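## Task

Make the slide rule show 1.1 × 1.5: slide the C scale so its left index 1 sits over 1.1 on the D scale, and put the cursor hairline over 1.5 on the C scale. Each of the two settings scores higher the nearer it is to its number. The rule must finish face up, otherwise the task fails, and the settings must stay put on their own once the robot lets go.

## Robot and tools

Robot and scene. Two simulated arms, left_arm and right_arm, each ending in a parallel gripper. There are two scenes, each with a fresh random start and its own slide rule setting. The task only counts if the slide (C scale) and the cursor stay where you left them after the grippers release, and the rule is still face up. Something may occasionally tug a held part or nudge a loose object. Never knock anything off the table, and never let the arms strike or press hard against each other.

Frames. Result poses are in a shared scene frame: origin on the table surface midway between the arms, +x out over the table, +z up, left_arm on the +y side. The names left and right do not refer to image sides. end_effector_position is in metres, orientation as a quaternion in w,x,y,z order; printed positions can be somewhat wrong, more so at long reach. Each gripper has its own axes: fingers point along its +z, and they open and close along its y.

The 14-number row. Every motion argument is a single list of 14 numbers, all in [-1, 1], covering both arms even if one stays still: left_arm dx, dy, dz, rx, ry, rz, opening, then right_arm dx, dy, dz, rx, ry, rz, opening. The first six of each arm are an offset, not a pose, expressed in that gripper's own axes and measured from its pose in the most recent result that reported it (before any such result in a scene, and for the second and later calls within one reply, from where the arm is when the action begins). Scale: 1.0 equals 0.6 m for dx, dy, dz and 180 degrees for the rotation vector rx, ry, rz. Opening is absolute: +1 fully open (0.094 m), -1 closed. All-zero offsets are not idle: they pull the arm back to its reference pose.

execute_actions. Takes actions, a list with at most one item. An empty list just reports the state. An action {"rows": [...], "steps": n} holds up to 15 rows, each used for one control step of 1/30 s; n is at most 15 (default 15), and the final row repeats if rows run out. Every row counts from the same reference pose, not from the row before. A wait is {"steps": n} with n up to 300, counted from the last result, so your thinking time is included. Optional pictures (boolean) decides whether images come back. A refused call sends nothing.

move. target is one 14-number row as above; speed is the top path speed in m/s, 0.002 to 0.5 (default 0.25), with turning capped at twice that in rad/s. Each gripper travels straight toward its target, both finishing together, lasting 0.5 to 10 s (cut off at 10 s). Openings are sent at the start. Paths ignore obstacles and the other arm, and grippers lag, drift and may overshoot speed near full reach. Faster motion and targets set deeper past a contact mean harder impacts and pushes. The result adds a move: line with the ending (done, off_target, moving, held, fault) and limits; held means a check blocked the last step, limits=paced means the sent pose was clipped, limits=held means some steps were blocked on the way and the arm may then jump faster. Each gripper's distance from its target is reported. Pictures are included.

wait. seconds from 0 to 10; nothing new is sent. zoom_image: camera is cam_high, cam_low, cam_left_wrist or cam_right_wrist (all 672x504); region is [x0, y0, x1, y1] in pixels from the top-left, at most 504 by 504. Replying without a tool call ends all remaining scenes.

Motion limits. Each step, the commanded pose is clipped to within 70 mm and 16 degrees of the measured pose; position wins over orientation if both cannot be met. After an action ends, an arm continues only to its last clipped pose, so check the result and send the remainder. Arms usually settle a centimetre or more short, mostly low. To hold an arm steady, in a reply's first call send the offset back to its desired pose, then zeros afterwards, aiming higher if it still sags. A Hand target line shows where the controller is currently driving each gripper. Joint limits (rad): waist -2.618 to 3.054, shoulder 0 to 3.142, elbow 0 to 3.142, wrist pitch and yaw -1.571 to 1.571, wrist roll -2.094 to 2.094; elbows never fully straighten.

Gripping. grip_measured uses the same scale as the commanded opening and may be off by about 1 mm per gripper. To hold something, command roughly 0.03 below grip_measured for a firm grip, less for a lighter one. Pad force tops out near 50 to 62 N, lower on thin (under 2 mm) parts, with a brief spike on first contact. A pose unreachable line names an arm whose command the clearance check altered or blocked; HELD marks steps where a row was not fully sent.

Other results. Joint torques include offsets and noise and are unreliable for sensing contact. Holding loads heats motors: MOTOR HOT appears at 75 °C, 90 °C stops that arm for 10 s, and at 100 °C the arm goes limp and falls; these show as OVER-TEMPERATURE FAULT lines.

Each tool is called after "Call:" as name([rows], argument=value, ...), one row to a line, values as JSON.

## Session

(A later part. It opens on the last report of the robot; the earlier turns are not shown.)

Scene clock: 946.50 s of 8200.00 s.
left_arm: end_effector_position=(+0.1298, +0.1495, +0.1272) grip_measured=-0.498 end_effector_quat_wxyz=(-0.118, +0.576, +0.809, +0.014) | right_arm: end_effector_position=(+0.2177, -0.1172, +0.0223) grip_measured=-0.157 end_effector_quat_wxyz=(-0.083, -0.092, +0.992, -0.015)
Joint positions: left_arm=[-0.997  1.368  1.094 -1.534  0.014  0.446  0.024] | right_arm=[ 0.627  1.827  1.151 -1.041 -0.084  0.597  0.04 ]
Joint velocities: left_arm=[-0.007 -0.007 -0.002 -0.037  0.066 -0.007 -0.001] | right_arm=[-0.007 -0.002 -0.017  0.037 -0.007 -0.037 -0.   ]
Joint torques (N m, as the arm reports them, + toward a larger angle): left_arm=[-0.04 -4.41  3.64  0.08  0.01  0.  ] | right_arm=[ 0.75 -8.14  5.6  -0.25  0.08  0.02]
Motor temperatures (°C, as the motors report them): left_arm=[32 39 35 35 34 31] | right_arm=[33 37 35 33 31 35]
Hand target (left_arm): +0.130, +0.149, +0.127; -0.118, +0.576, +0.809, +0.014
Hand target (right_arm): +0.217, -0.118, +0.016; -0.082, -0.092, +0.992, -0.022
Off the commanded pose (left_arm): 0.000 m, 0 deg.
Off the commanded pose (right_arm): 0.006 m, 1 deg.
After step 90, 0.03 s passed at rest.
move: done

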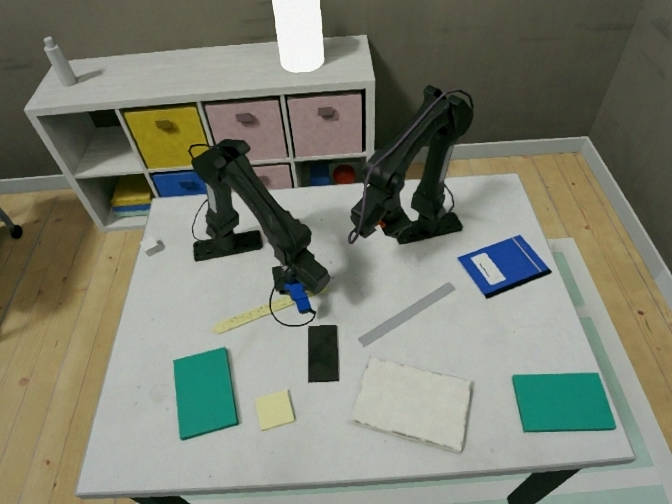

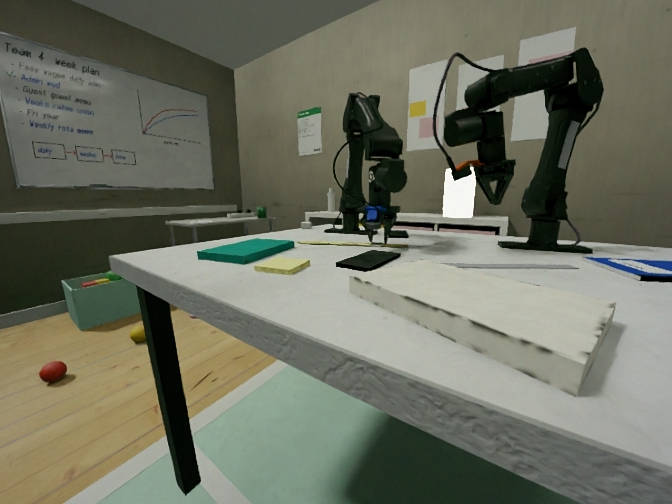

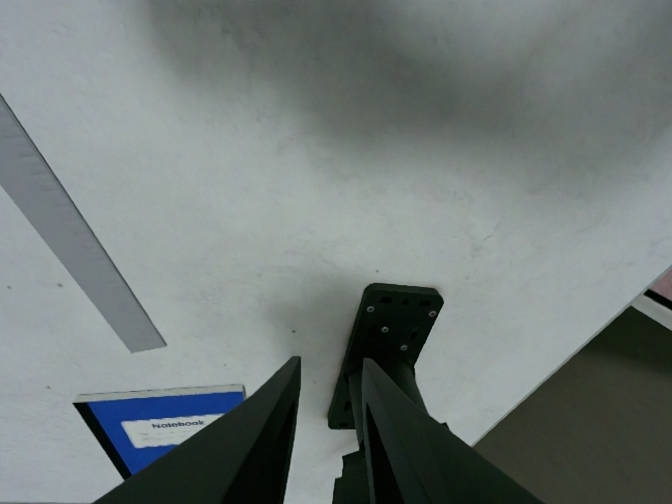

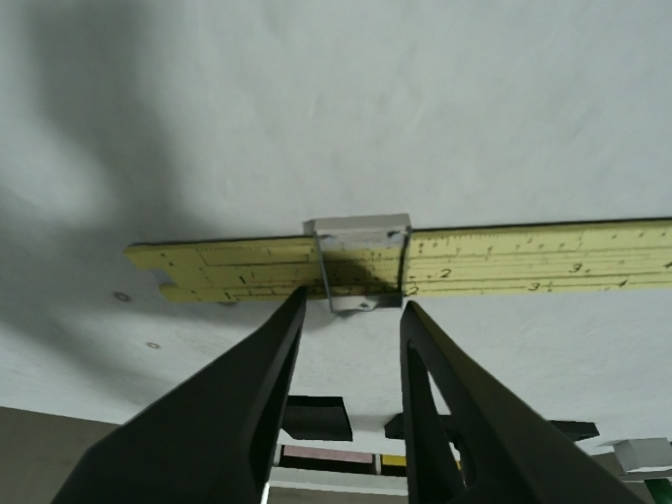

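Call:
move(target=[0,0,0,0,0,0,-0.5, 0,0,0.012,-0.016,0,0,-0.15], speed=0.01)

Call:
move(target=[0,0,0,0,0,0,-0.5, 0,0,0.01,0,0,0,-0.2], speed=0.01)

Call:
zoom_image(camera="cam_right_wrist", region=[290,230,420,320])

Scene clock: 952.07 s of 8200.00 s.
left_arm: end_effector_position=(+0.1298, +0.1495, +0.1272) grip_measured=-0.498 end_effector_quat_wxyz=(-0.118, +0.576, +0.809, +0.014) | right_arm: end_effector_position=(+0.2172, -0.1167, +0.0211) grip_measured=-0.152 end_effector_quat_wxyz=(-0.087, -0.088, +0.992, +0.003)
Joint positions: left_arm=[-0.997  1.368  1.094 -1.534  0.014  0.446  0.024] | right_arm=[ 0.611  1.815  1.13  -1.017 -0.113  0.585  0.04 ]
Joint velocities: left_arm=[ 0.017  0.007 -0.012 -0.051 -0.051 -0.037 -0.   ] | right_arm=[-0.012  0.002 -0.022 -0.037  0.081  0.007  0.   ]
Joint torques (N m, as the arm reports them, + toward a larger angle): left_arm=[-0.05 -4.56  3.65  0.07  0.    0.  ] | right_arm=[-0.43 -9.45  3.73 -0.01 -0.13 -0.04]
Motor temperatures (°C, as the motors report them): left_arm=[32 39 35 35 34 31] | right_arm=[33 37 35 33 31 35]
Hand target (left_arm): +0.130, +0.149, +0.127; -0.118, +0.576, +0.809, +0.014
Hand target (right_arm): +0.217, -0.118, +0.015; -0.085, -0.090, +0.992, +0.010
Off the commanded pose (left_arm): 0.000 m, 0 deg.
Off the commanded pose (right_arm): 0.006 m, 1 deg.
move: done

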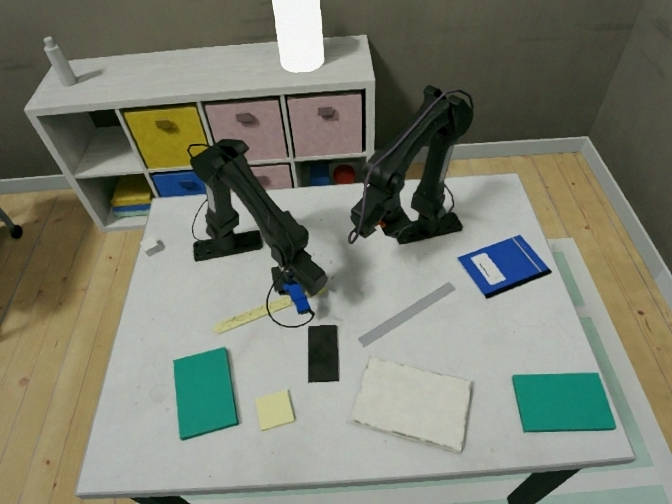

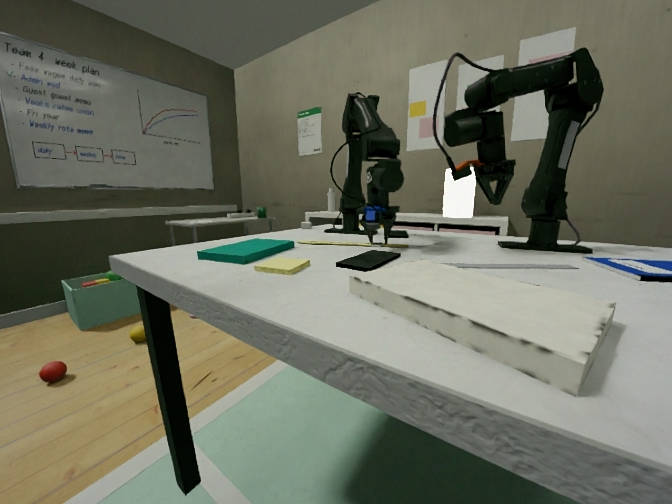

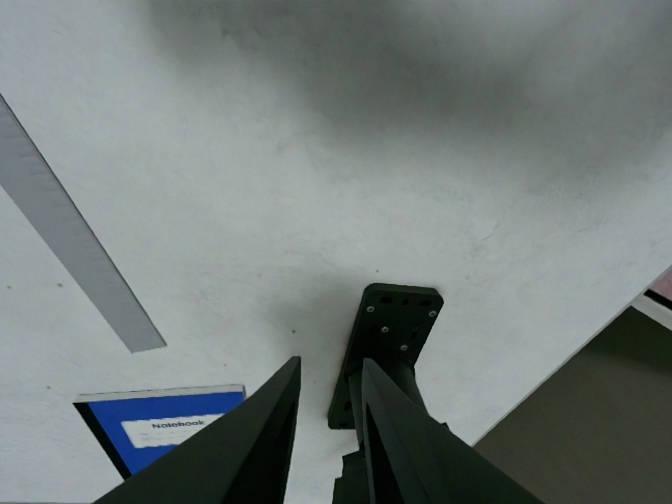

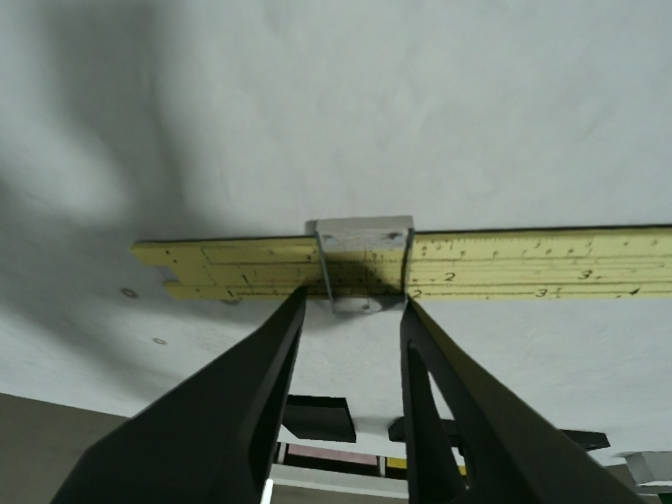

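Scene clock: 952.90 s of 8200.00 s.
left_arm: end_effector_position=(+0.1298, +0.1495, +0.1272) grip_measured=-0.498 end_effector_quat_wxyz=(-0.118, +0.576, +0.809, +0.014) | right_arm: end_effector_position=(+0.2171, -0.1173, +0.0211) grip_measured=-0.197 end_effector_quat_wxyz=(-0.087, -0.088, +0.992, +0.001)
Joint positions: left_arm=[-0.997  1.368  1.094 -1.534  0.014  0.446  0.024] | right_arm=[ 0.611  1.815  1.13  -1.019 -0.112  0.585  0.038]
Joint velocities: left_arm=[ 0.002 -0.002 -0.002 -0.022 -0.007 -0.066  0.   ] | right_arm=[ 0.002  0.012 -0.017  0.007  0.066 -0.051  0.001]
Joint torques (N m, as the arm reports them, + toward a larger angle): left_arm=[ 0.1  -4.45  3.66  0.09  0.02 -0.03] | right_arm=[ 0.45 -8.41  4.72 -0.09 -0.13  0.02]
Motor temperatures (°C, as the motors report them): left_arm=[32 39 35 35 34 31] | right_arm=[33 37 35 33 31 35]
Hand target (left_arm): +0.130, +0.149, +0.127; -0.118, +0.576, +0.809, +0.014
Hand target (right_arm): +0.216, -0.117, +0.015; -0.087, -0.088, +0.992, +0.003
Off the commanded pose (left_arm): 0.000 m, 0 deg.
Off the commanded pose (right_arm): 0.006 m, 0 deg.
move: done

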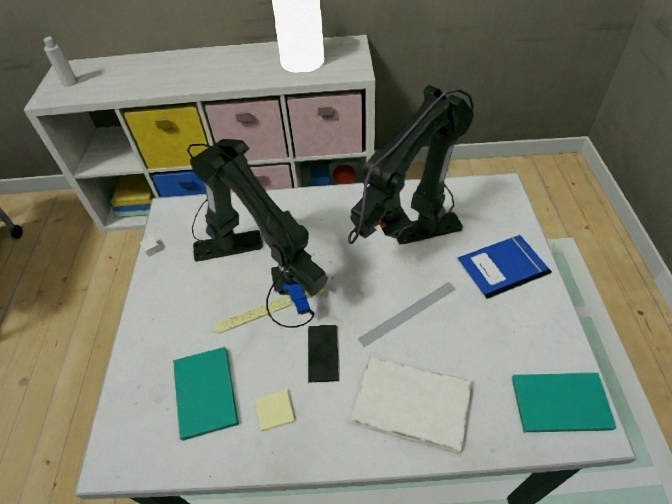

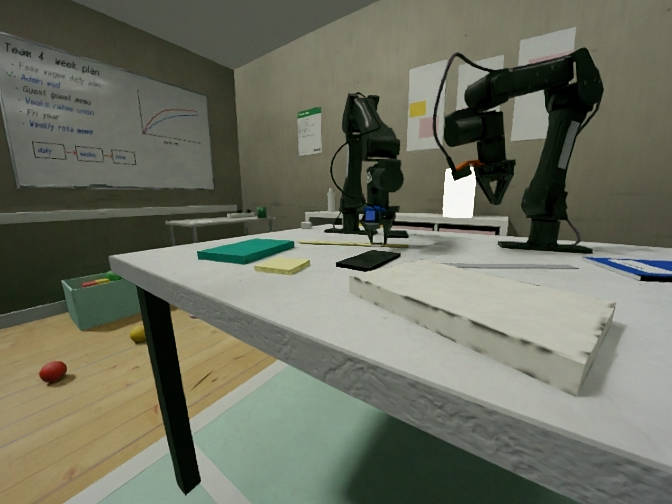

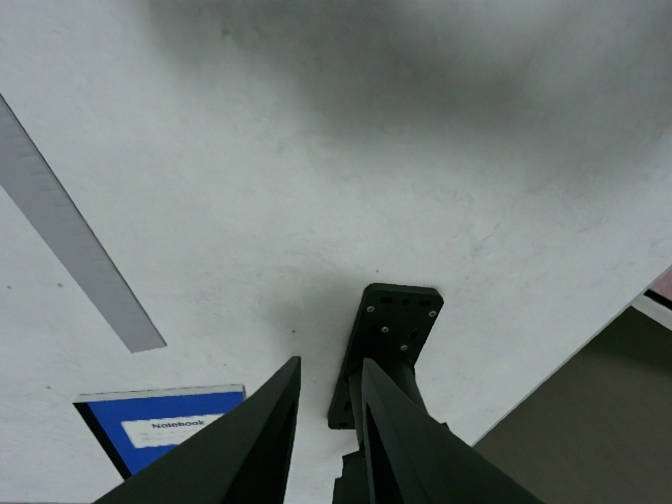

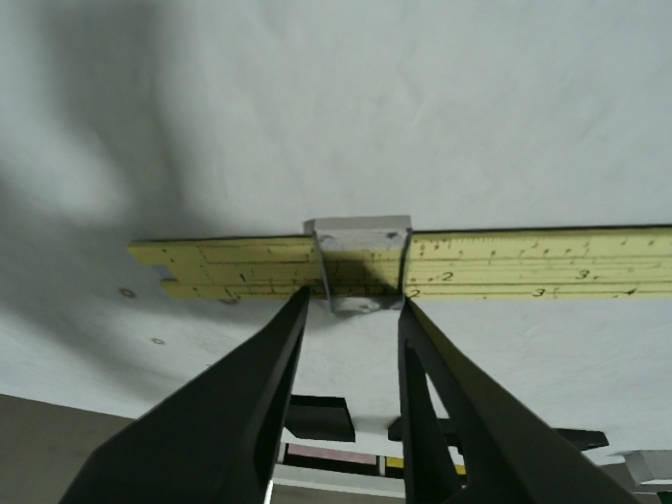

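Region (290, 230, 420, 320) of cam_right_wrist's 672x504 image, scaled by 3.877, with more detail than that image has; it fills the top 349 rows of this view, and the rest is white.

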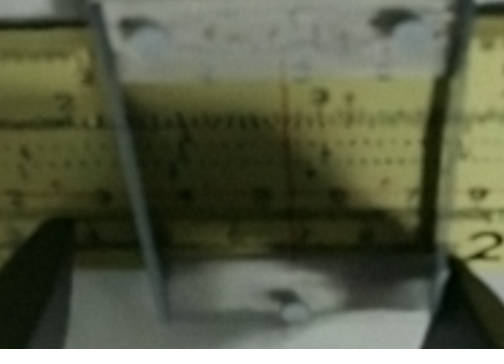

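Call:
execute_actions(actions=[])

Scene clock: 962.93 s of 8200.00 s.
left_arm: end_effector_position=(+0.1298, +0.1495, +0.1272) grip_measured=-0.498 end_effector_quat_wxyz=(-0.118, +0.576, +0.809, +0.014) | right_arm: end_effector_position=(+0.2171, -0.1173, +0.0211) grip_measured=-0.197 end_effector_quat_wxyz=(-0.087, -0.088, +0.992, +0.001)
Joint positions: left_arm=[-0.997  1.368  1.094 -1.534  0.014  0.446  0.024] | right_arm=[ 0.611  1.815  1.13  -1.019 -0.112  0.585  0.038]
Joint velocities: left_arm=[-0.017 -0.017  0.002  0.022 -0.022 -0.007  0.   ] | right_arm=[ 0.012 -0.017  0.007 -0.081 -0.11  -0.022  0.001]
Joint torques (N m, as the arm reports them, + toward a larger angle): left_arm=[-0.03 -4.44  3.67  0.09  0.    0.  ] | right_arm=[ 0.15 -8.3   4.88 -0.06 -0.05  0.04]
Motor temperatures (°C, as the motors report them): left_arm=[32 39 35 35 34 31] | right_arm=[33 37 35 33 31 35]
Hand target (left_arm): +0.130, +0.149, +0.127; -0.118, +0.576, +0.809, +0.014
Hand target (right_arm): +0.216, -0.117, +0.015; -0.087, -0.088, +0.992, +0.003
Off the commanded pose (left_arm): 0.000 m, 0 deg.
Off the commanded pose (right_arm): 0.006 m, 0 deg.
Steps of this call (steps 1 to 90: nothing new was sent; then 7.03 s passed at rest). Readings (end_effector_position):
1: left_arm (+0.1298, +0.1495, +0.1272) | right_arm (+0.2171, -0.1173, +0.0211)
2: left_arm (+0.1298, +0.1495, +0.1272) | right_arm (+0.2171, -0.1173, +0.0211)
4: left_arm (+0.1298, +0.1495, +0.1272) | right_arm (+0.2171, -0.1173, +0.0211)
8: left_arm (+0.1298, +0.1495, +0.1272) | right_arm (+0.2171, -0.1173, +0.0211)
90: the state above

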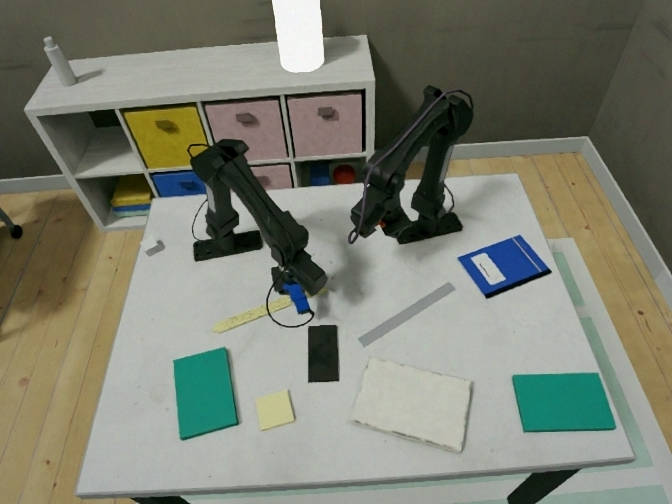

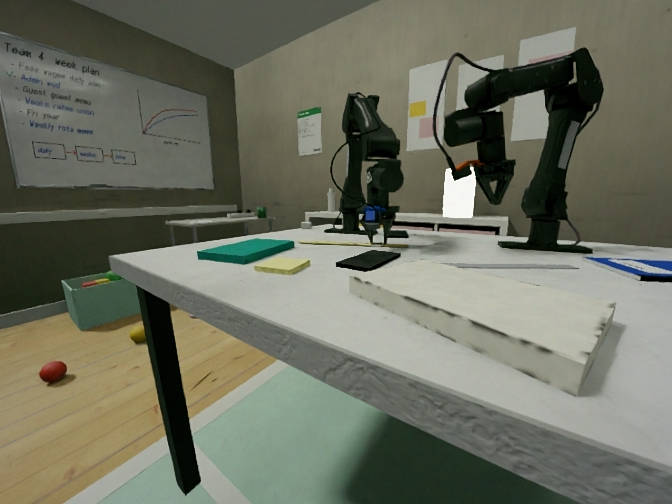

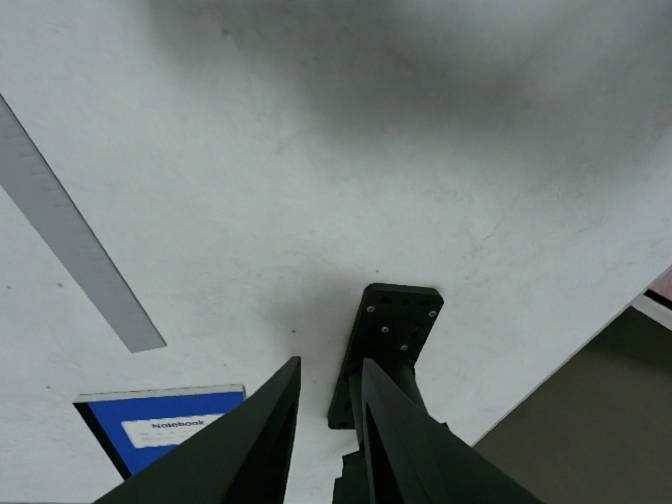

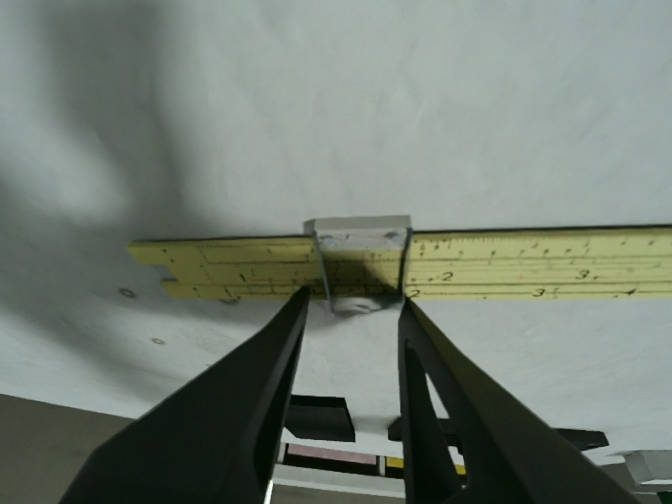

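Call:
execute_actions([
  {"rows":[[0,0,0,0,0,0,-0.5,0,0.003,0.010,0.002,0,0,-0.24]],"steps":15},
])

Call:
zoom_image(camera="cam_right_wrist", region=[290,220,420,320])

Scene clock: 966.23 s of 8200.00 s.
left_arm: end_effector_position=(+0.1298, +0.1495, +0.1272) grip_measured=-0.498 end_effector_quat_wxyz=(-0.118, +0.576, +0.809, +0.014) | right_arm: end_effector_position=(+0.2171, -0.1178, +0.0211) grip_measured=-0.237 end_effector_quat_wxyz=(-0.087, -0.088, +0.992, +0.000)
Joint positions: left_arm=[-0.997  1.368  1.094 -1.534  0.014  0.446  0.024] | right_arm=[ 0.611  1.815  1.13  -1.021 -0.109  0.585  0.036]
Joint velocities: left_arm=[-0.027 -0.012 -0.012 -0.037 -0.022  0.022  0.001] | right_arm=[-0.002  0.007  0.002 -0.007 -0.007 -0.007  0.   ]
Joint torques (N m, as the arm reports them, + toward a larger angle): left_arm=[ 0.17 -4.57  3.61  0.09  0.   -0.01] | right_arm=[ 0.95 -7.62  5.82 -0.16 -0.04  0.08]
Motor temperatures (°C, as the motors report them): left_arm=[32 39 35 35 34 31] | right_arm=[33 37 35 33 31 35]
Hand target (left_arm): +0.130, +0.149, +0.127; -0.118, +0.576, +0.809, +0.014
Hand target (right_arm): +0.216, -0.116, +0.015; -0.087, -0.089, +0.992, -0.002
Off the commanded pose (left_arm): 0.000 m, 0 deg.
Off the commanded pose (right_arm): 0.006 m, 0 deg.
Steps of this call (steps 1 to 84: nothing new was sent; steps 85 to 99: all 15 steps of this action). Readings (end_effector_position):
85: left_arm (+0.1298, +0.1495, +0.1272) | right_arm (+0.2172, -0.1174, +0.0211)
86: left_arm (+0.1298, +0.1495, +0.1272) | right_arm (+0.2172, -0.1176, +0.0211)
88: left_arm (+0.1298, +0.1495, +0.1272) | right_arm (+0.2171, -0.1178, +0.0211)
92: left_arm (+0.1298, +0.1495, +0.1272) | right_arm (+0.2171, -0.1178, +0.0211)
99: the state above

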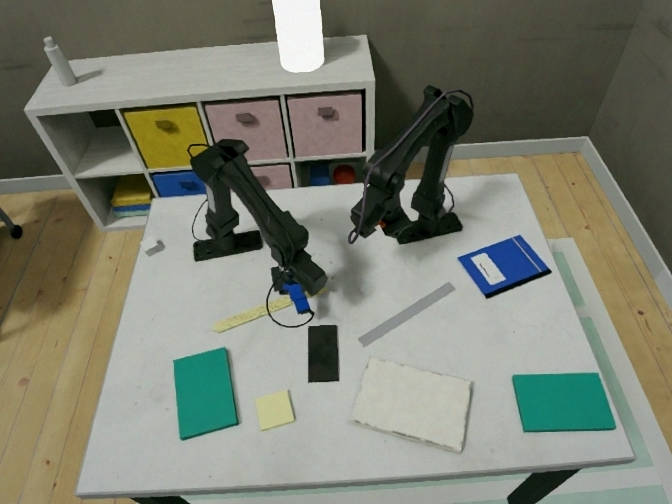

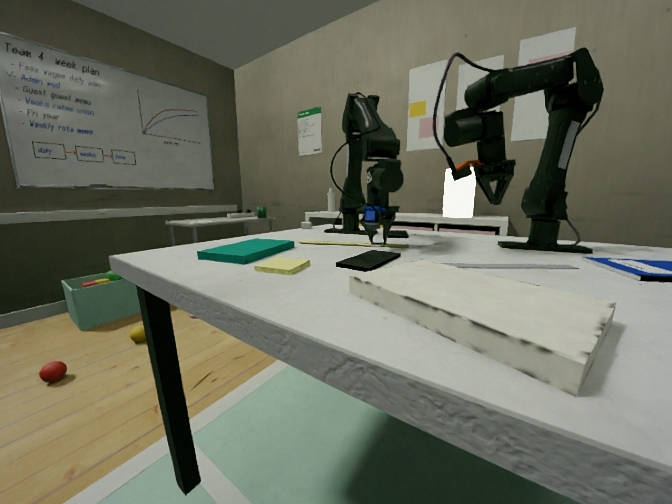

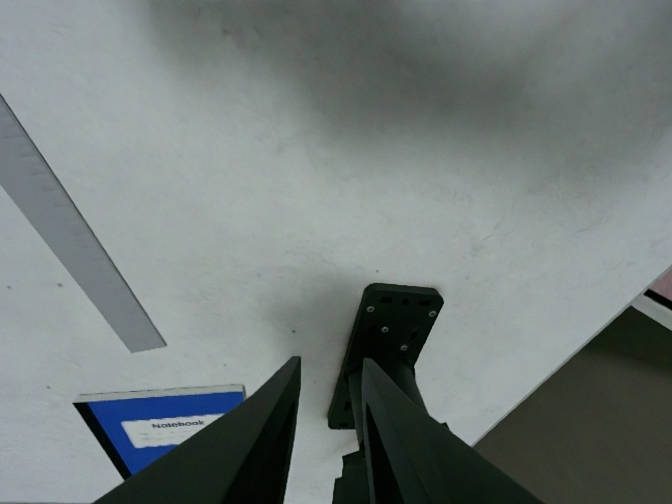

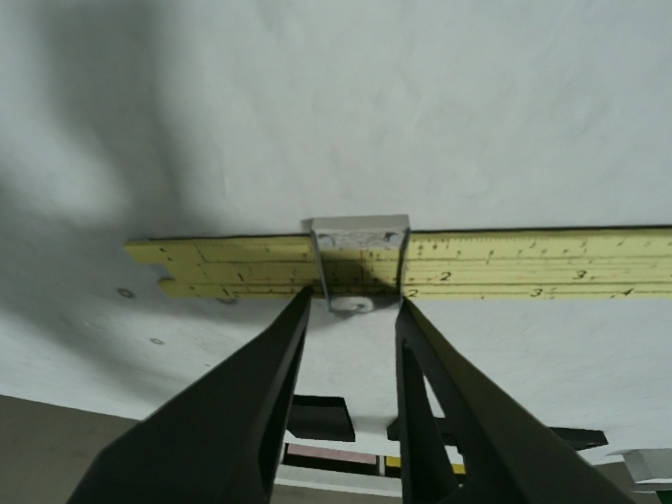

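Region (290, 220, 420, 320) of cam_right_wrist's 672x504 image, scaled by 3.877, with more detail than that image has; it fills the top 388 rows of this view, and the rest is white.

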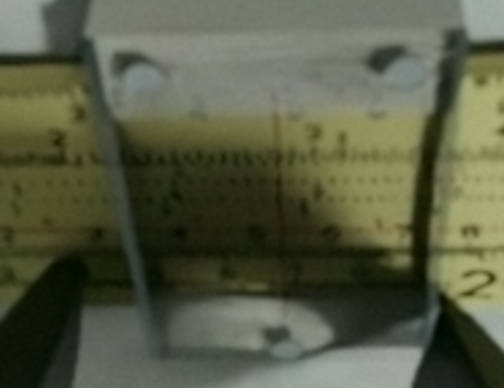

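Call:
execute_actions([
  {"rows":[[0,0,0,0,0,0,-0.5,0,0.003,0.010,0.002,0,0,-0.29]],"steps":15},
])

Call:
zoom_image(camera="cam_right_wrist", region=[290,220,420,320])

Scene clock: 968.30 s of 8200.00 s.
left_arm: end_effector_position=(+0.1298, +0.1495, +0.1272) grip_measured=-0.498 end_effector_quat_wxyz=(-0.118, +0.576, +0.809, +0.014) | right_arm: end_effector_position=(+0.2170, -0.1183, +0.0211) grip_measured=-0.287 end_effector_quat_wxyz=(-0.087, -0.088, +0.992, -0.001)
Joint positions: left_arm=[-0.997  1.368  1.094 -1.534  0.014  0.446  0.024] | right_arm=[ 0.611  1.815  1.13  -1.022 -0.108  0.585  0.034]
Joint velocities: left_arm=[ 0.002 -0.017 -0.007 -0.037 -0.022  0.066 -0.   ] | right_arm=[-0.007 -0.002 -0.017 -0.022 -0.022  0.007 -0.001]
Joint torques (N m, as the arm reports them, + toward a larger angle): left_arm=[-0.02 -4.54  3.69  0.08  0.01 -0.03] | right_arm=[ 0.81 -7.78  5.58 -0.17 -0.02  0.06]
Motor temperatures (°C, as the motors report them): left_arm=[32 39 35 35 34 31] | right_arm=[33 37 35 33 31 35]
Hand target (left_arm): +0.130, +0.149, +0.127; -0.118, +0.576, +0.809, +0.014
Hand target (right_arm): +0.216, -0.116, +0.015; -0.087, -0.089, +0.992, -0.003
Off the commanded pose (left_arm): 0.000 m, 0 deg.
Off the commanded pose (right_arm): 0.006 m, 0 deg.
Steps of this call (steps 1 to 47: nothing new was sent; steps 48 to 62: all 15 steps of this action). Readings (end_effector_position):
48: left_arm (+0.1298, +0.1495, +0.1272) | right_arm (+0.2171, -0.1180, +0.0211)
49: left_arm (+0.1298, +0.1495, +0.1272) | right_arm (+0.2170, -0.1182, +0.0211)
51: left_arm (+0.1298, +0.1495, +0.1272) | right_arm (+0.2170, -0.1183, +0.0211)
55: left_arm (+0.1298, +0.1495, +0.1272) | right_arm (+0.2170, -0.1183, +0.0211)
62: the state above

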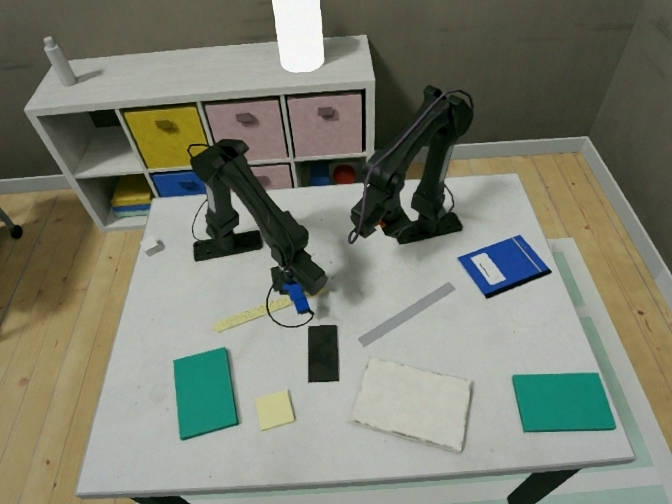

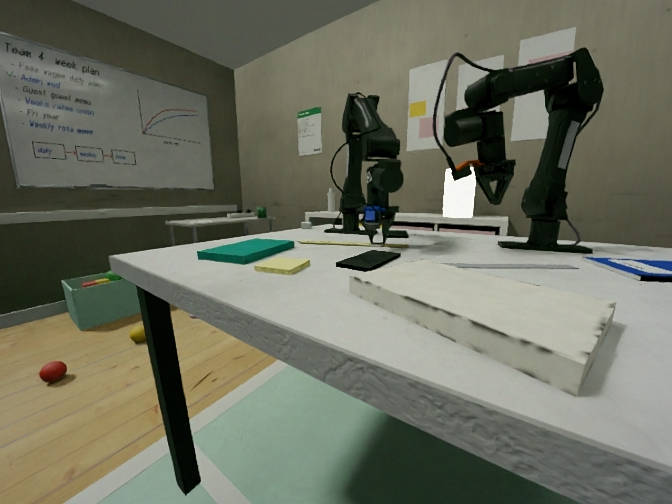

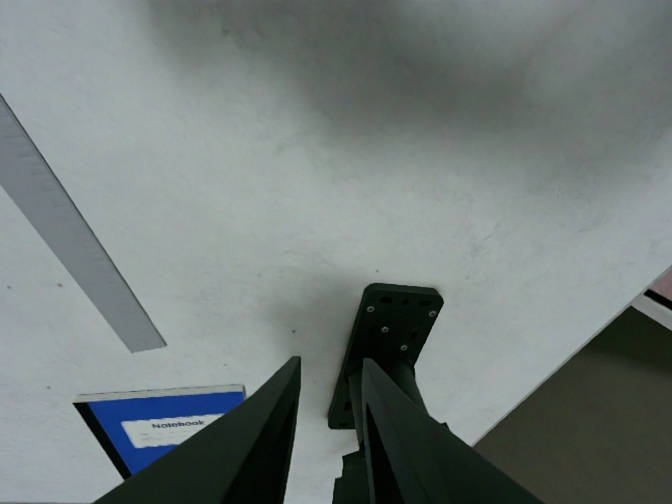

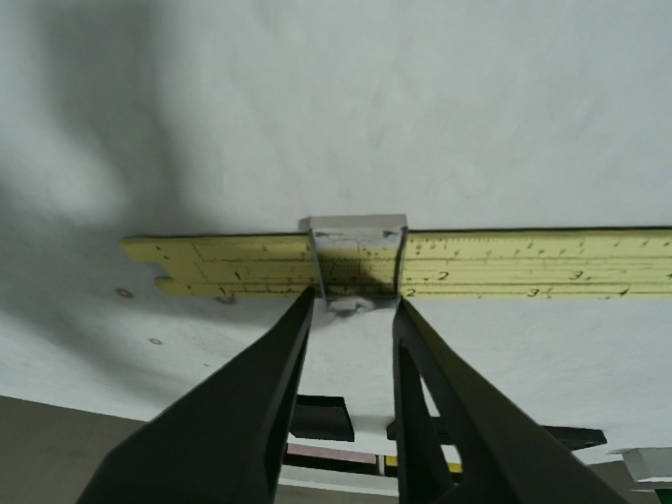

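Region (290, 220, 420, 320) of cam_right_wrist's 672x504 image, scaled by 3.877, with more detail than that image has; it fills the top 388 rows of this view, and the rest is white.

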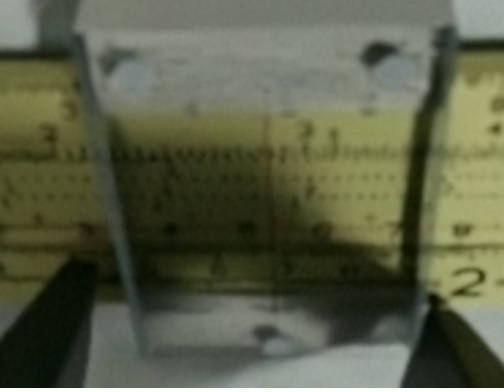

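Call:
execute_actions([
  {"rows":[[0,0,0,0,0,0,-0.5,0,0.003,0.010,0.002,0,0,-0.34]],"steps":15},
])

Call:
zoom_image(camera="cam_right_wrist", region=[290,220,420,320])

Scene clock: 970.83 s of 8200.00 s.
left_arm: end_effector_position=(+0.1298, +0.1495, +0.1272) grip_measured=-0.498 end_effector_quat_wxyz=(-0.118, +0.576, +0.809, +0.014) | right_arm: end_effector_position=(+0.2168, -0.1188, +0.0211) grip_measured=-0.337 end_effector_quat_wxyz=(-0.087, -0.088, +0.992, -0.002)
Joint positions: left_arm=[-0.997  1.368  1.094 -1.534  0.014  0.446  0.024] | right_arm=[ 0.611  1.815  1.13  -1.024 -0.106  0.585  0.031]
Joint velocities: left_arm=[-0.002 -0.002  0.002  0.051  0.007  0.007 -0.   ] | right_arm=[-0.007  0.002 -0.007 -0.022 -0.007 -0.037 -0.   ]
Joint torques (N m, as the arm reports them, + toward a larger angle): left_arm=[ 0.09 -4.46  3.58  0.1   0.01  0.02] | right_arm=[ 0.93 -7.77  5.51 -0.13  0.01  0.1 ]
Motor temperatures (°C, as the motors report them): left_arm=[32 39 35 35 34 31] | right_arm=[33 37 35 33 31 35]
Hand target (left_arm): +0.130, +0.149, +0.127; -0.118, +0.576, +0.809, +0.014
Hand target (right_arm): +0.216, -0.117, +0.015; -0.087, -0.089, +0.992, -0.004
Off the commanded pose (left_arm): 0.000 m, 0 deg.
Off the commanded pose (right_arm): 0.006 m, 0 deg.
Steps of this call (steps 1 to 61: nothing new was sent; steps 62 to 76: all 15 steps of this action). Readings (end_effector_position):
62: left_arm (+0.1298, +0.1495, +0.1272) | right_arm (+0.2170, -0.1184, +0.0211)
63: left_arm (+0.1298, +0.1495, +0.1272) | right_arm (+0.2169, -0.1187, +0.0211)
65: left_arm (+0.1298, +0.1495, +0.1272) | right_arm (+0.2168, -0.1188, +0.0211)
69: left_arm (+0.1298, +0.1495, +0.1272) | right_arm (+0.2168, -0.1188, +0.0211)
76: the state above

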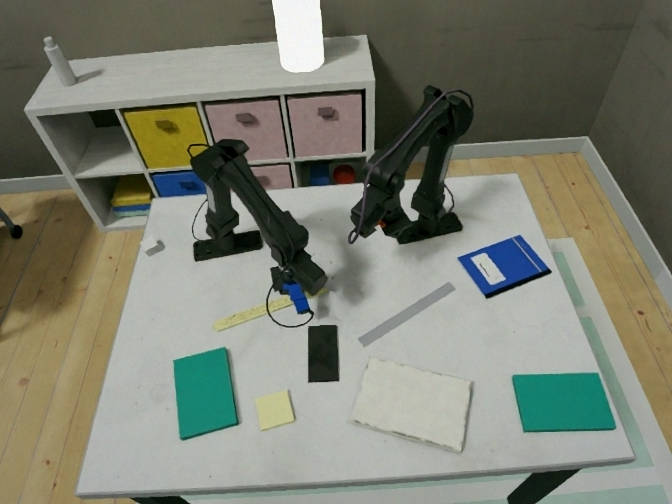

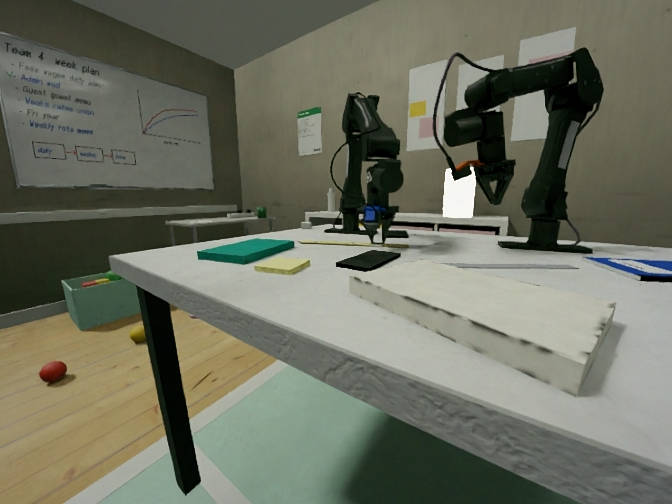

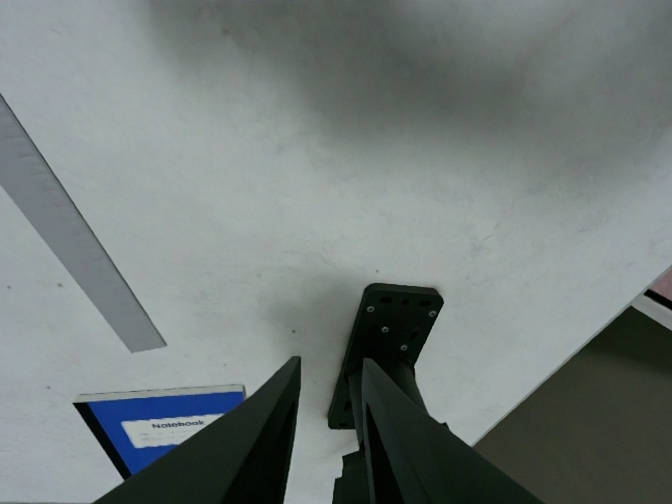

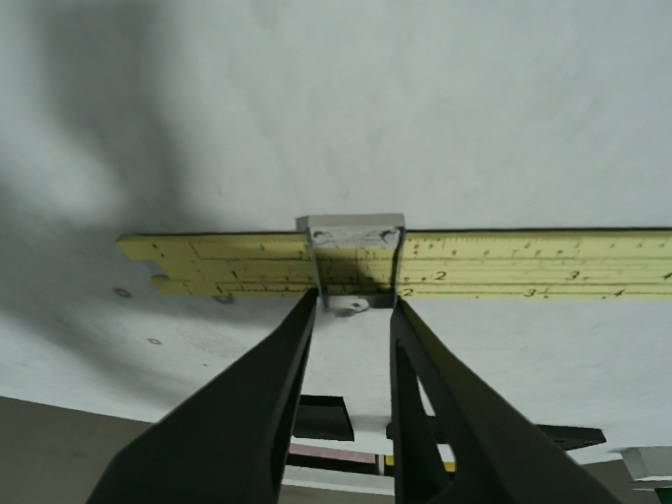

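Region (290, 220, 420, 320) of cam_right_wrist's 672x504 image, scaled by 3.877, with more detail than that image has; it fills the top 388 rows of this view, and the rest is white.

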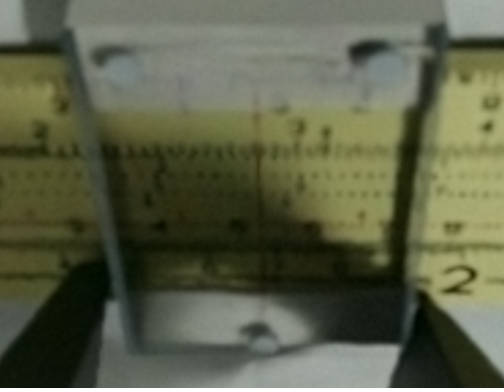

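Call:
move(target=[0,0,0,0,0,0,-0.5, 0,0,-0.06,0,0,0,-0.34], speed=0.04)

Call:
zoom_image(camera="cam_right_wrist", region=[200,160,460,300])

Scene clock: 981.90 s of 8200.00 s.
left_arm: end_effector_position=(+0.1298, +0.1495, +0.1272) grip_measured=-0.498 end_effector_quat_wxyz=(-0.118, +0.576, +0.809, +0.014) | right_arm: end_effector_position=(+0.2166, -0.1191, +0.0454) grip_measured=-0.337 end_effector_quat_wxyz=(-0.097, -0.088, +0.991, -0.010)
Joint positions: left_arm=[-0.997  1.368  1.094 -1.534  0.014  0.446  0.024] | right_arm=[ 0.611  1.802  1.213 -1.147 -0.106  0.585  0.031]
Joint velocities: left_arm=[-0.017 -0.002  0.007 -0.081  0.007 -0.022  0.   ] | right_arm=[-0.007  0.002 -0.017  0.007 -0.037 -0.007 -0.001]
Joint torques (N m, as the arm reports them, + toward a larger angle): left_arm=[ 0.11 -4.52  3.62  0.09  0.01 -0.01] | right_arm=[ -0.91 -10.78   9.29  -0.57  -0.01  -0.05]
Motor temperatures (°C, as the motors report them): left_arm=[32 39 35 35 34 31] | right_arm=[33 37 35 33 31 35]
Hand target (left_arm): +0.130, +0.149, +0.127; -0.118, +0.576, +0.809, +0.014
Hand target (right_arm): +0.223, -0.118, +0.057; -0.087, -0.088, +0.992, -0.002
Off the commanded pose (left_arm): 0.000 m, 0 deg.
Off the commanded pose (right_arm): 0.013 m, 1 deg.
After step 90, 6.70 s passed at rest.
move: off_target (right_arm)

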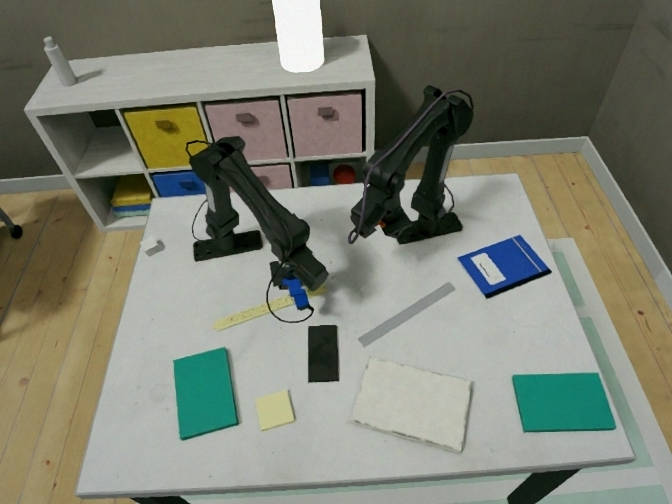

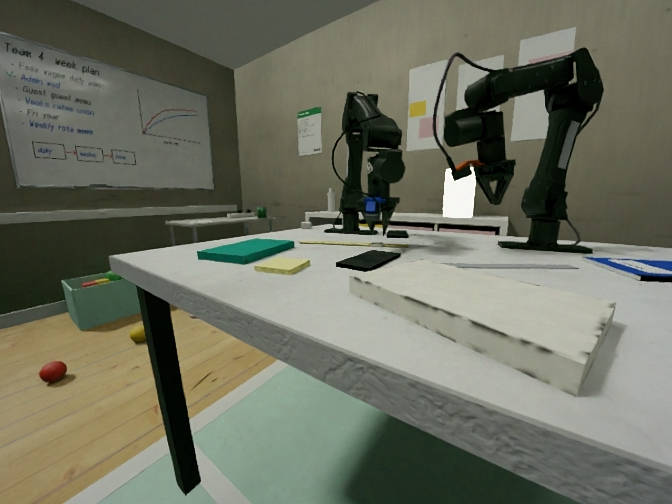

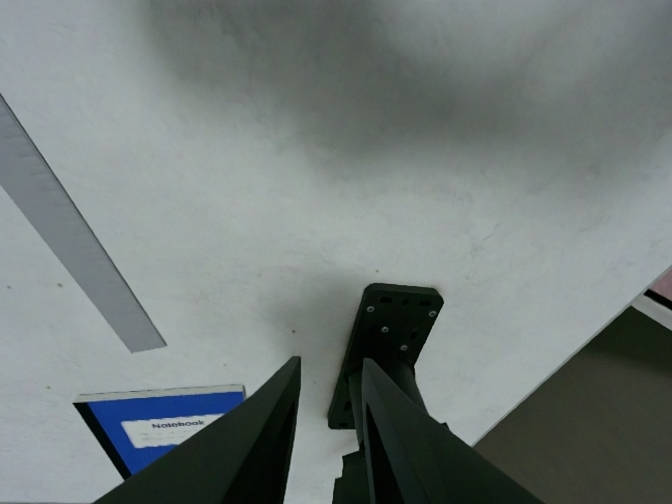

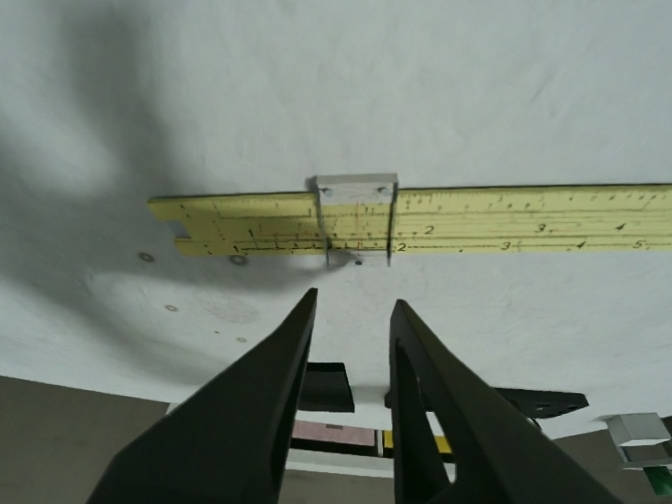

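Region (200, 160, 460, 300) of cam_right_wrist's 672x504 image, scaled by 1.938, with more detail than that image has; it fills the top 271 rows of this view, and the rest is white.

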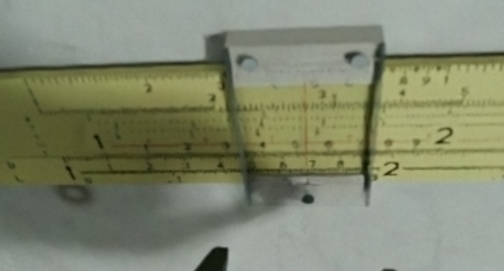

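Call:
move(target=[0,0,0,0,0,0,-0.5, -0.007,0,0.015,0.01,0,-0.055,-0.10], speed=0.04)

Scene clock: 994.60 s of 8200.00 s.
left_arm: end_effector_position=(+0.1298, +0.1495, +0.1272) grip_measured=-0.498 end_effector_quat_wxyz=(-0.118, +0.576, +0.809, +0.014) | right_arm: end_effector_position=(+0.2168, -0.1228, +0.0385) grip_measured=-0.103 end_effector_quat_wxyz=(-0.104, -0.162, +0.981, -0.018)
Joint positions: left_arm=[-0.997  1.368  1.094 -1.534  0.014  0.446  0.024] | right_arm=[ 0.611  1.828  1.213 -1.148 -0.09   0.434  0.042]
Joint velocities: left_arm=[-0.002 -0.007  0.007 -0.037 -0.051 -0.007 -0.001] | right_arm=[ 0.017  0.002 -0.032 -0.051  0.007 -0.007 -0.   ]
Joint torques (N m, as the arm reports them, + toward a larger angle): left_arm=[ 0.04 -4.59  3.61  0.09 -0.01 -0.03] | right_arm=[ 0.84 -8.63  6.73 -0.22  0.08 -0.08]
Motor temperatures (°C, as the motors report them): left_arm=[32 39 35 35 34 31] | right_arm=[33 38 36 33 31 35]
Hand target (left_arm): +0.130, +0.149, +0.127; -0.118, +0.576, +0.809, +0.014
Hand target (right_arm): +0.219, -0.119, +0.036; -0.097, -0.174, +0.980, -0.018
Off the commanded pose (left_arm): 0.000 m, 0 deg.
Off the commanded pose (right_arm): 0.005 m, 2 deg.
After step 90, 7.27 s passed at rest.
move: done

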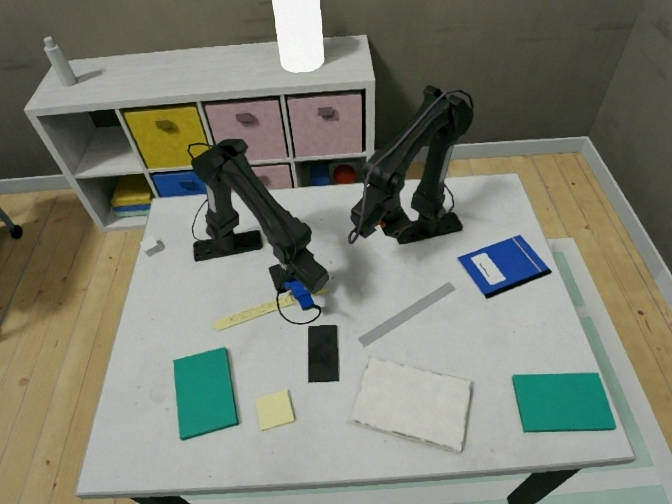

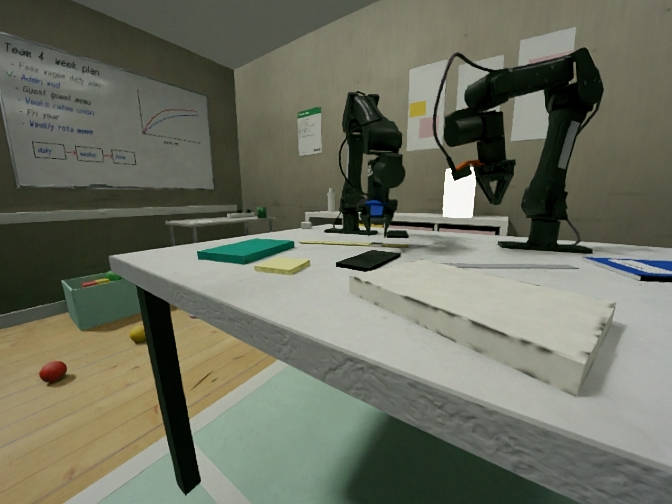

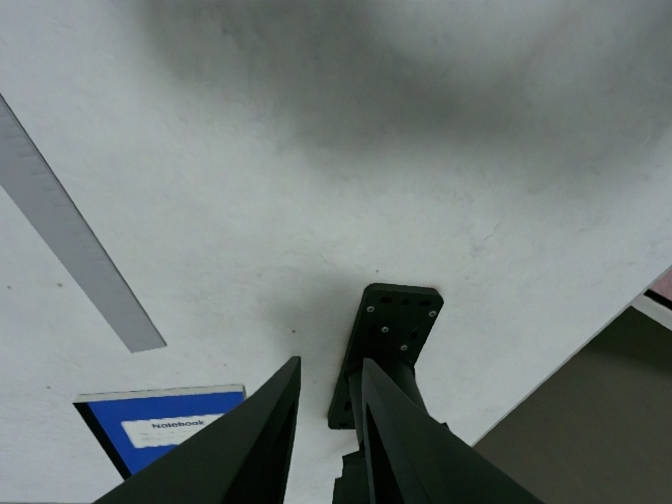

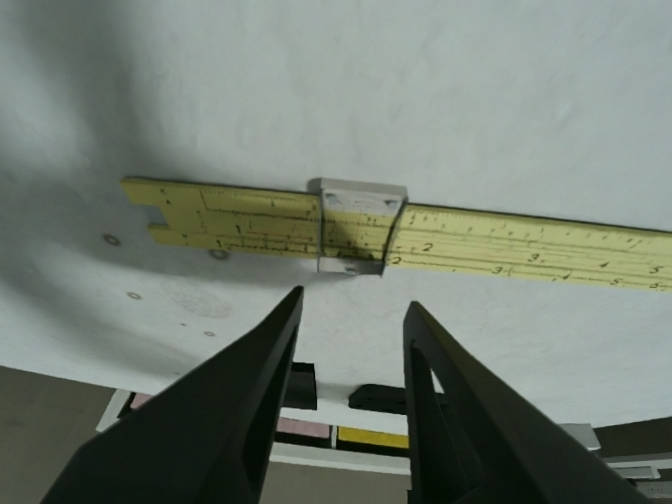

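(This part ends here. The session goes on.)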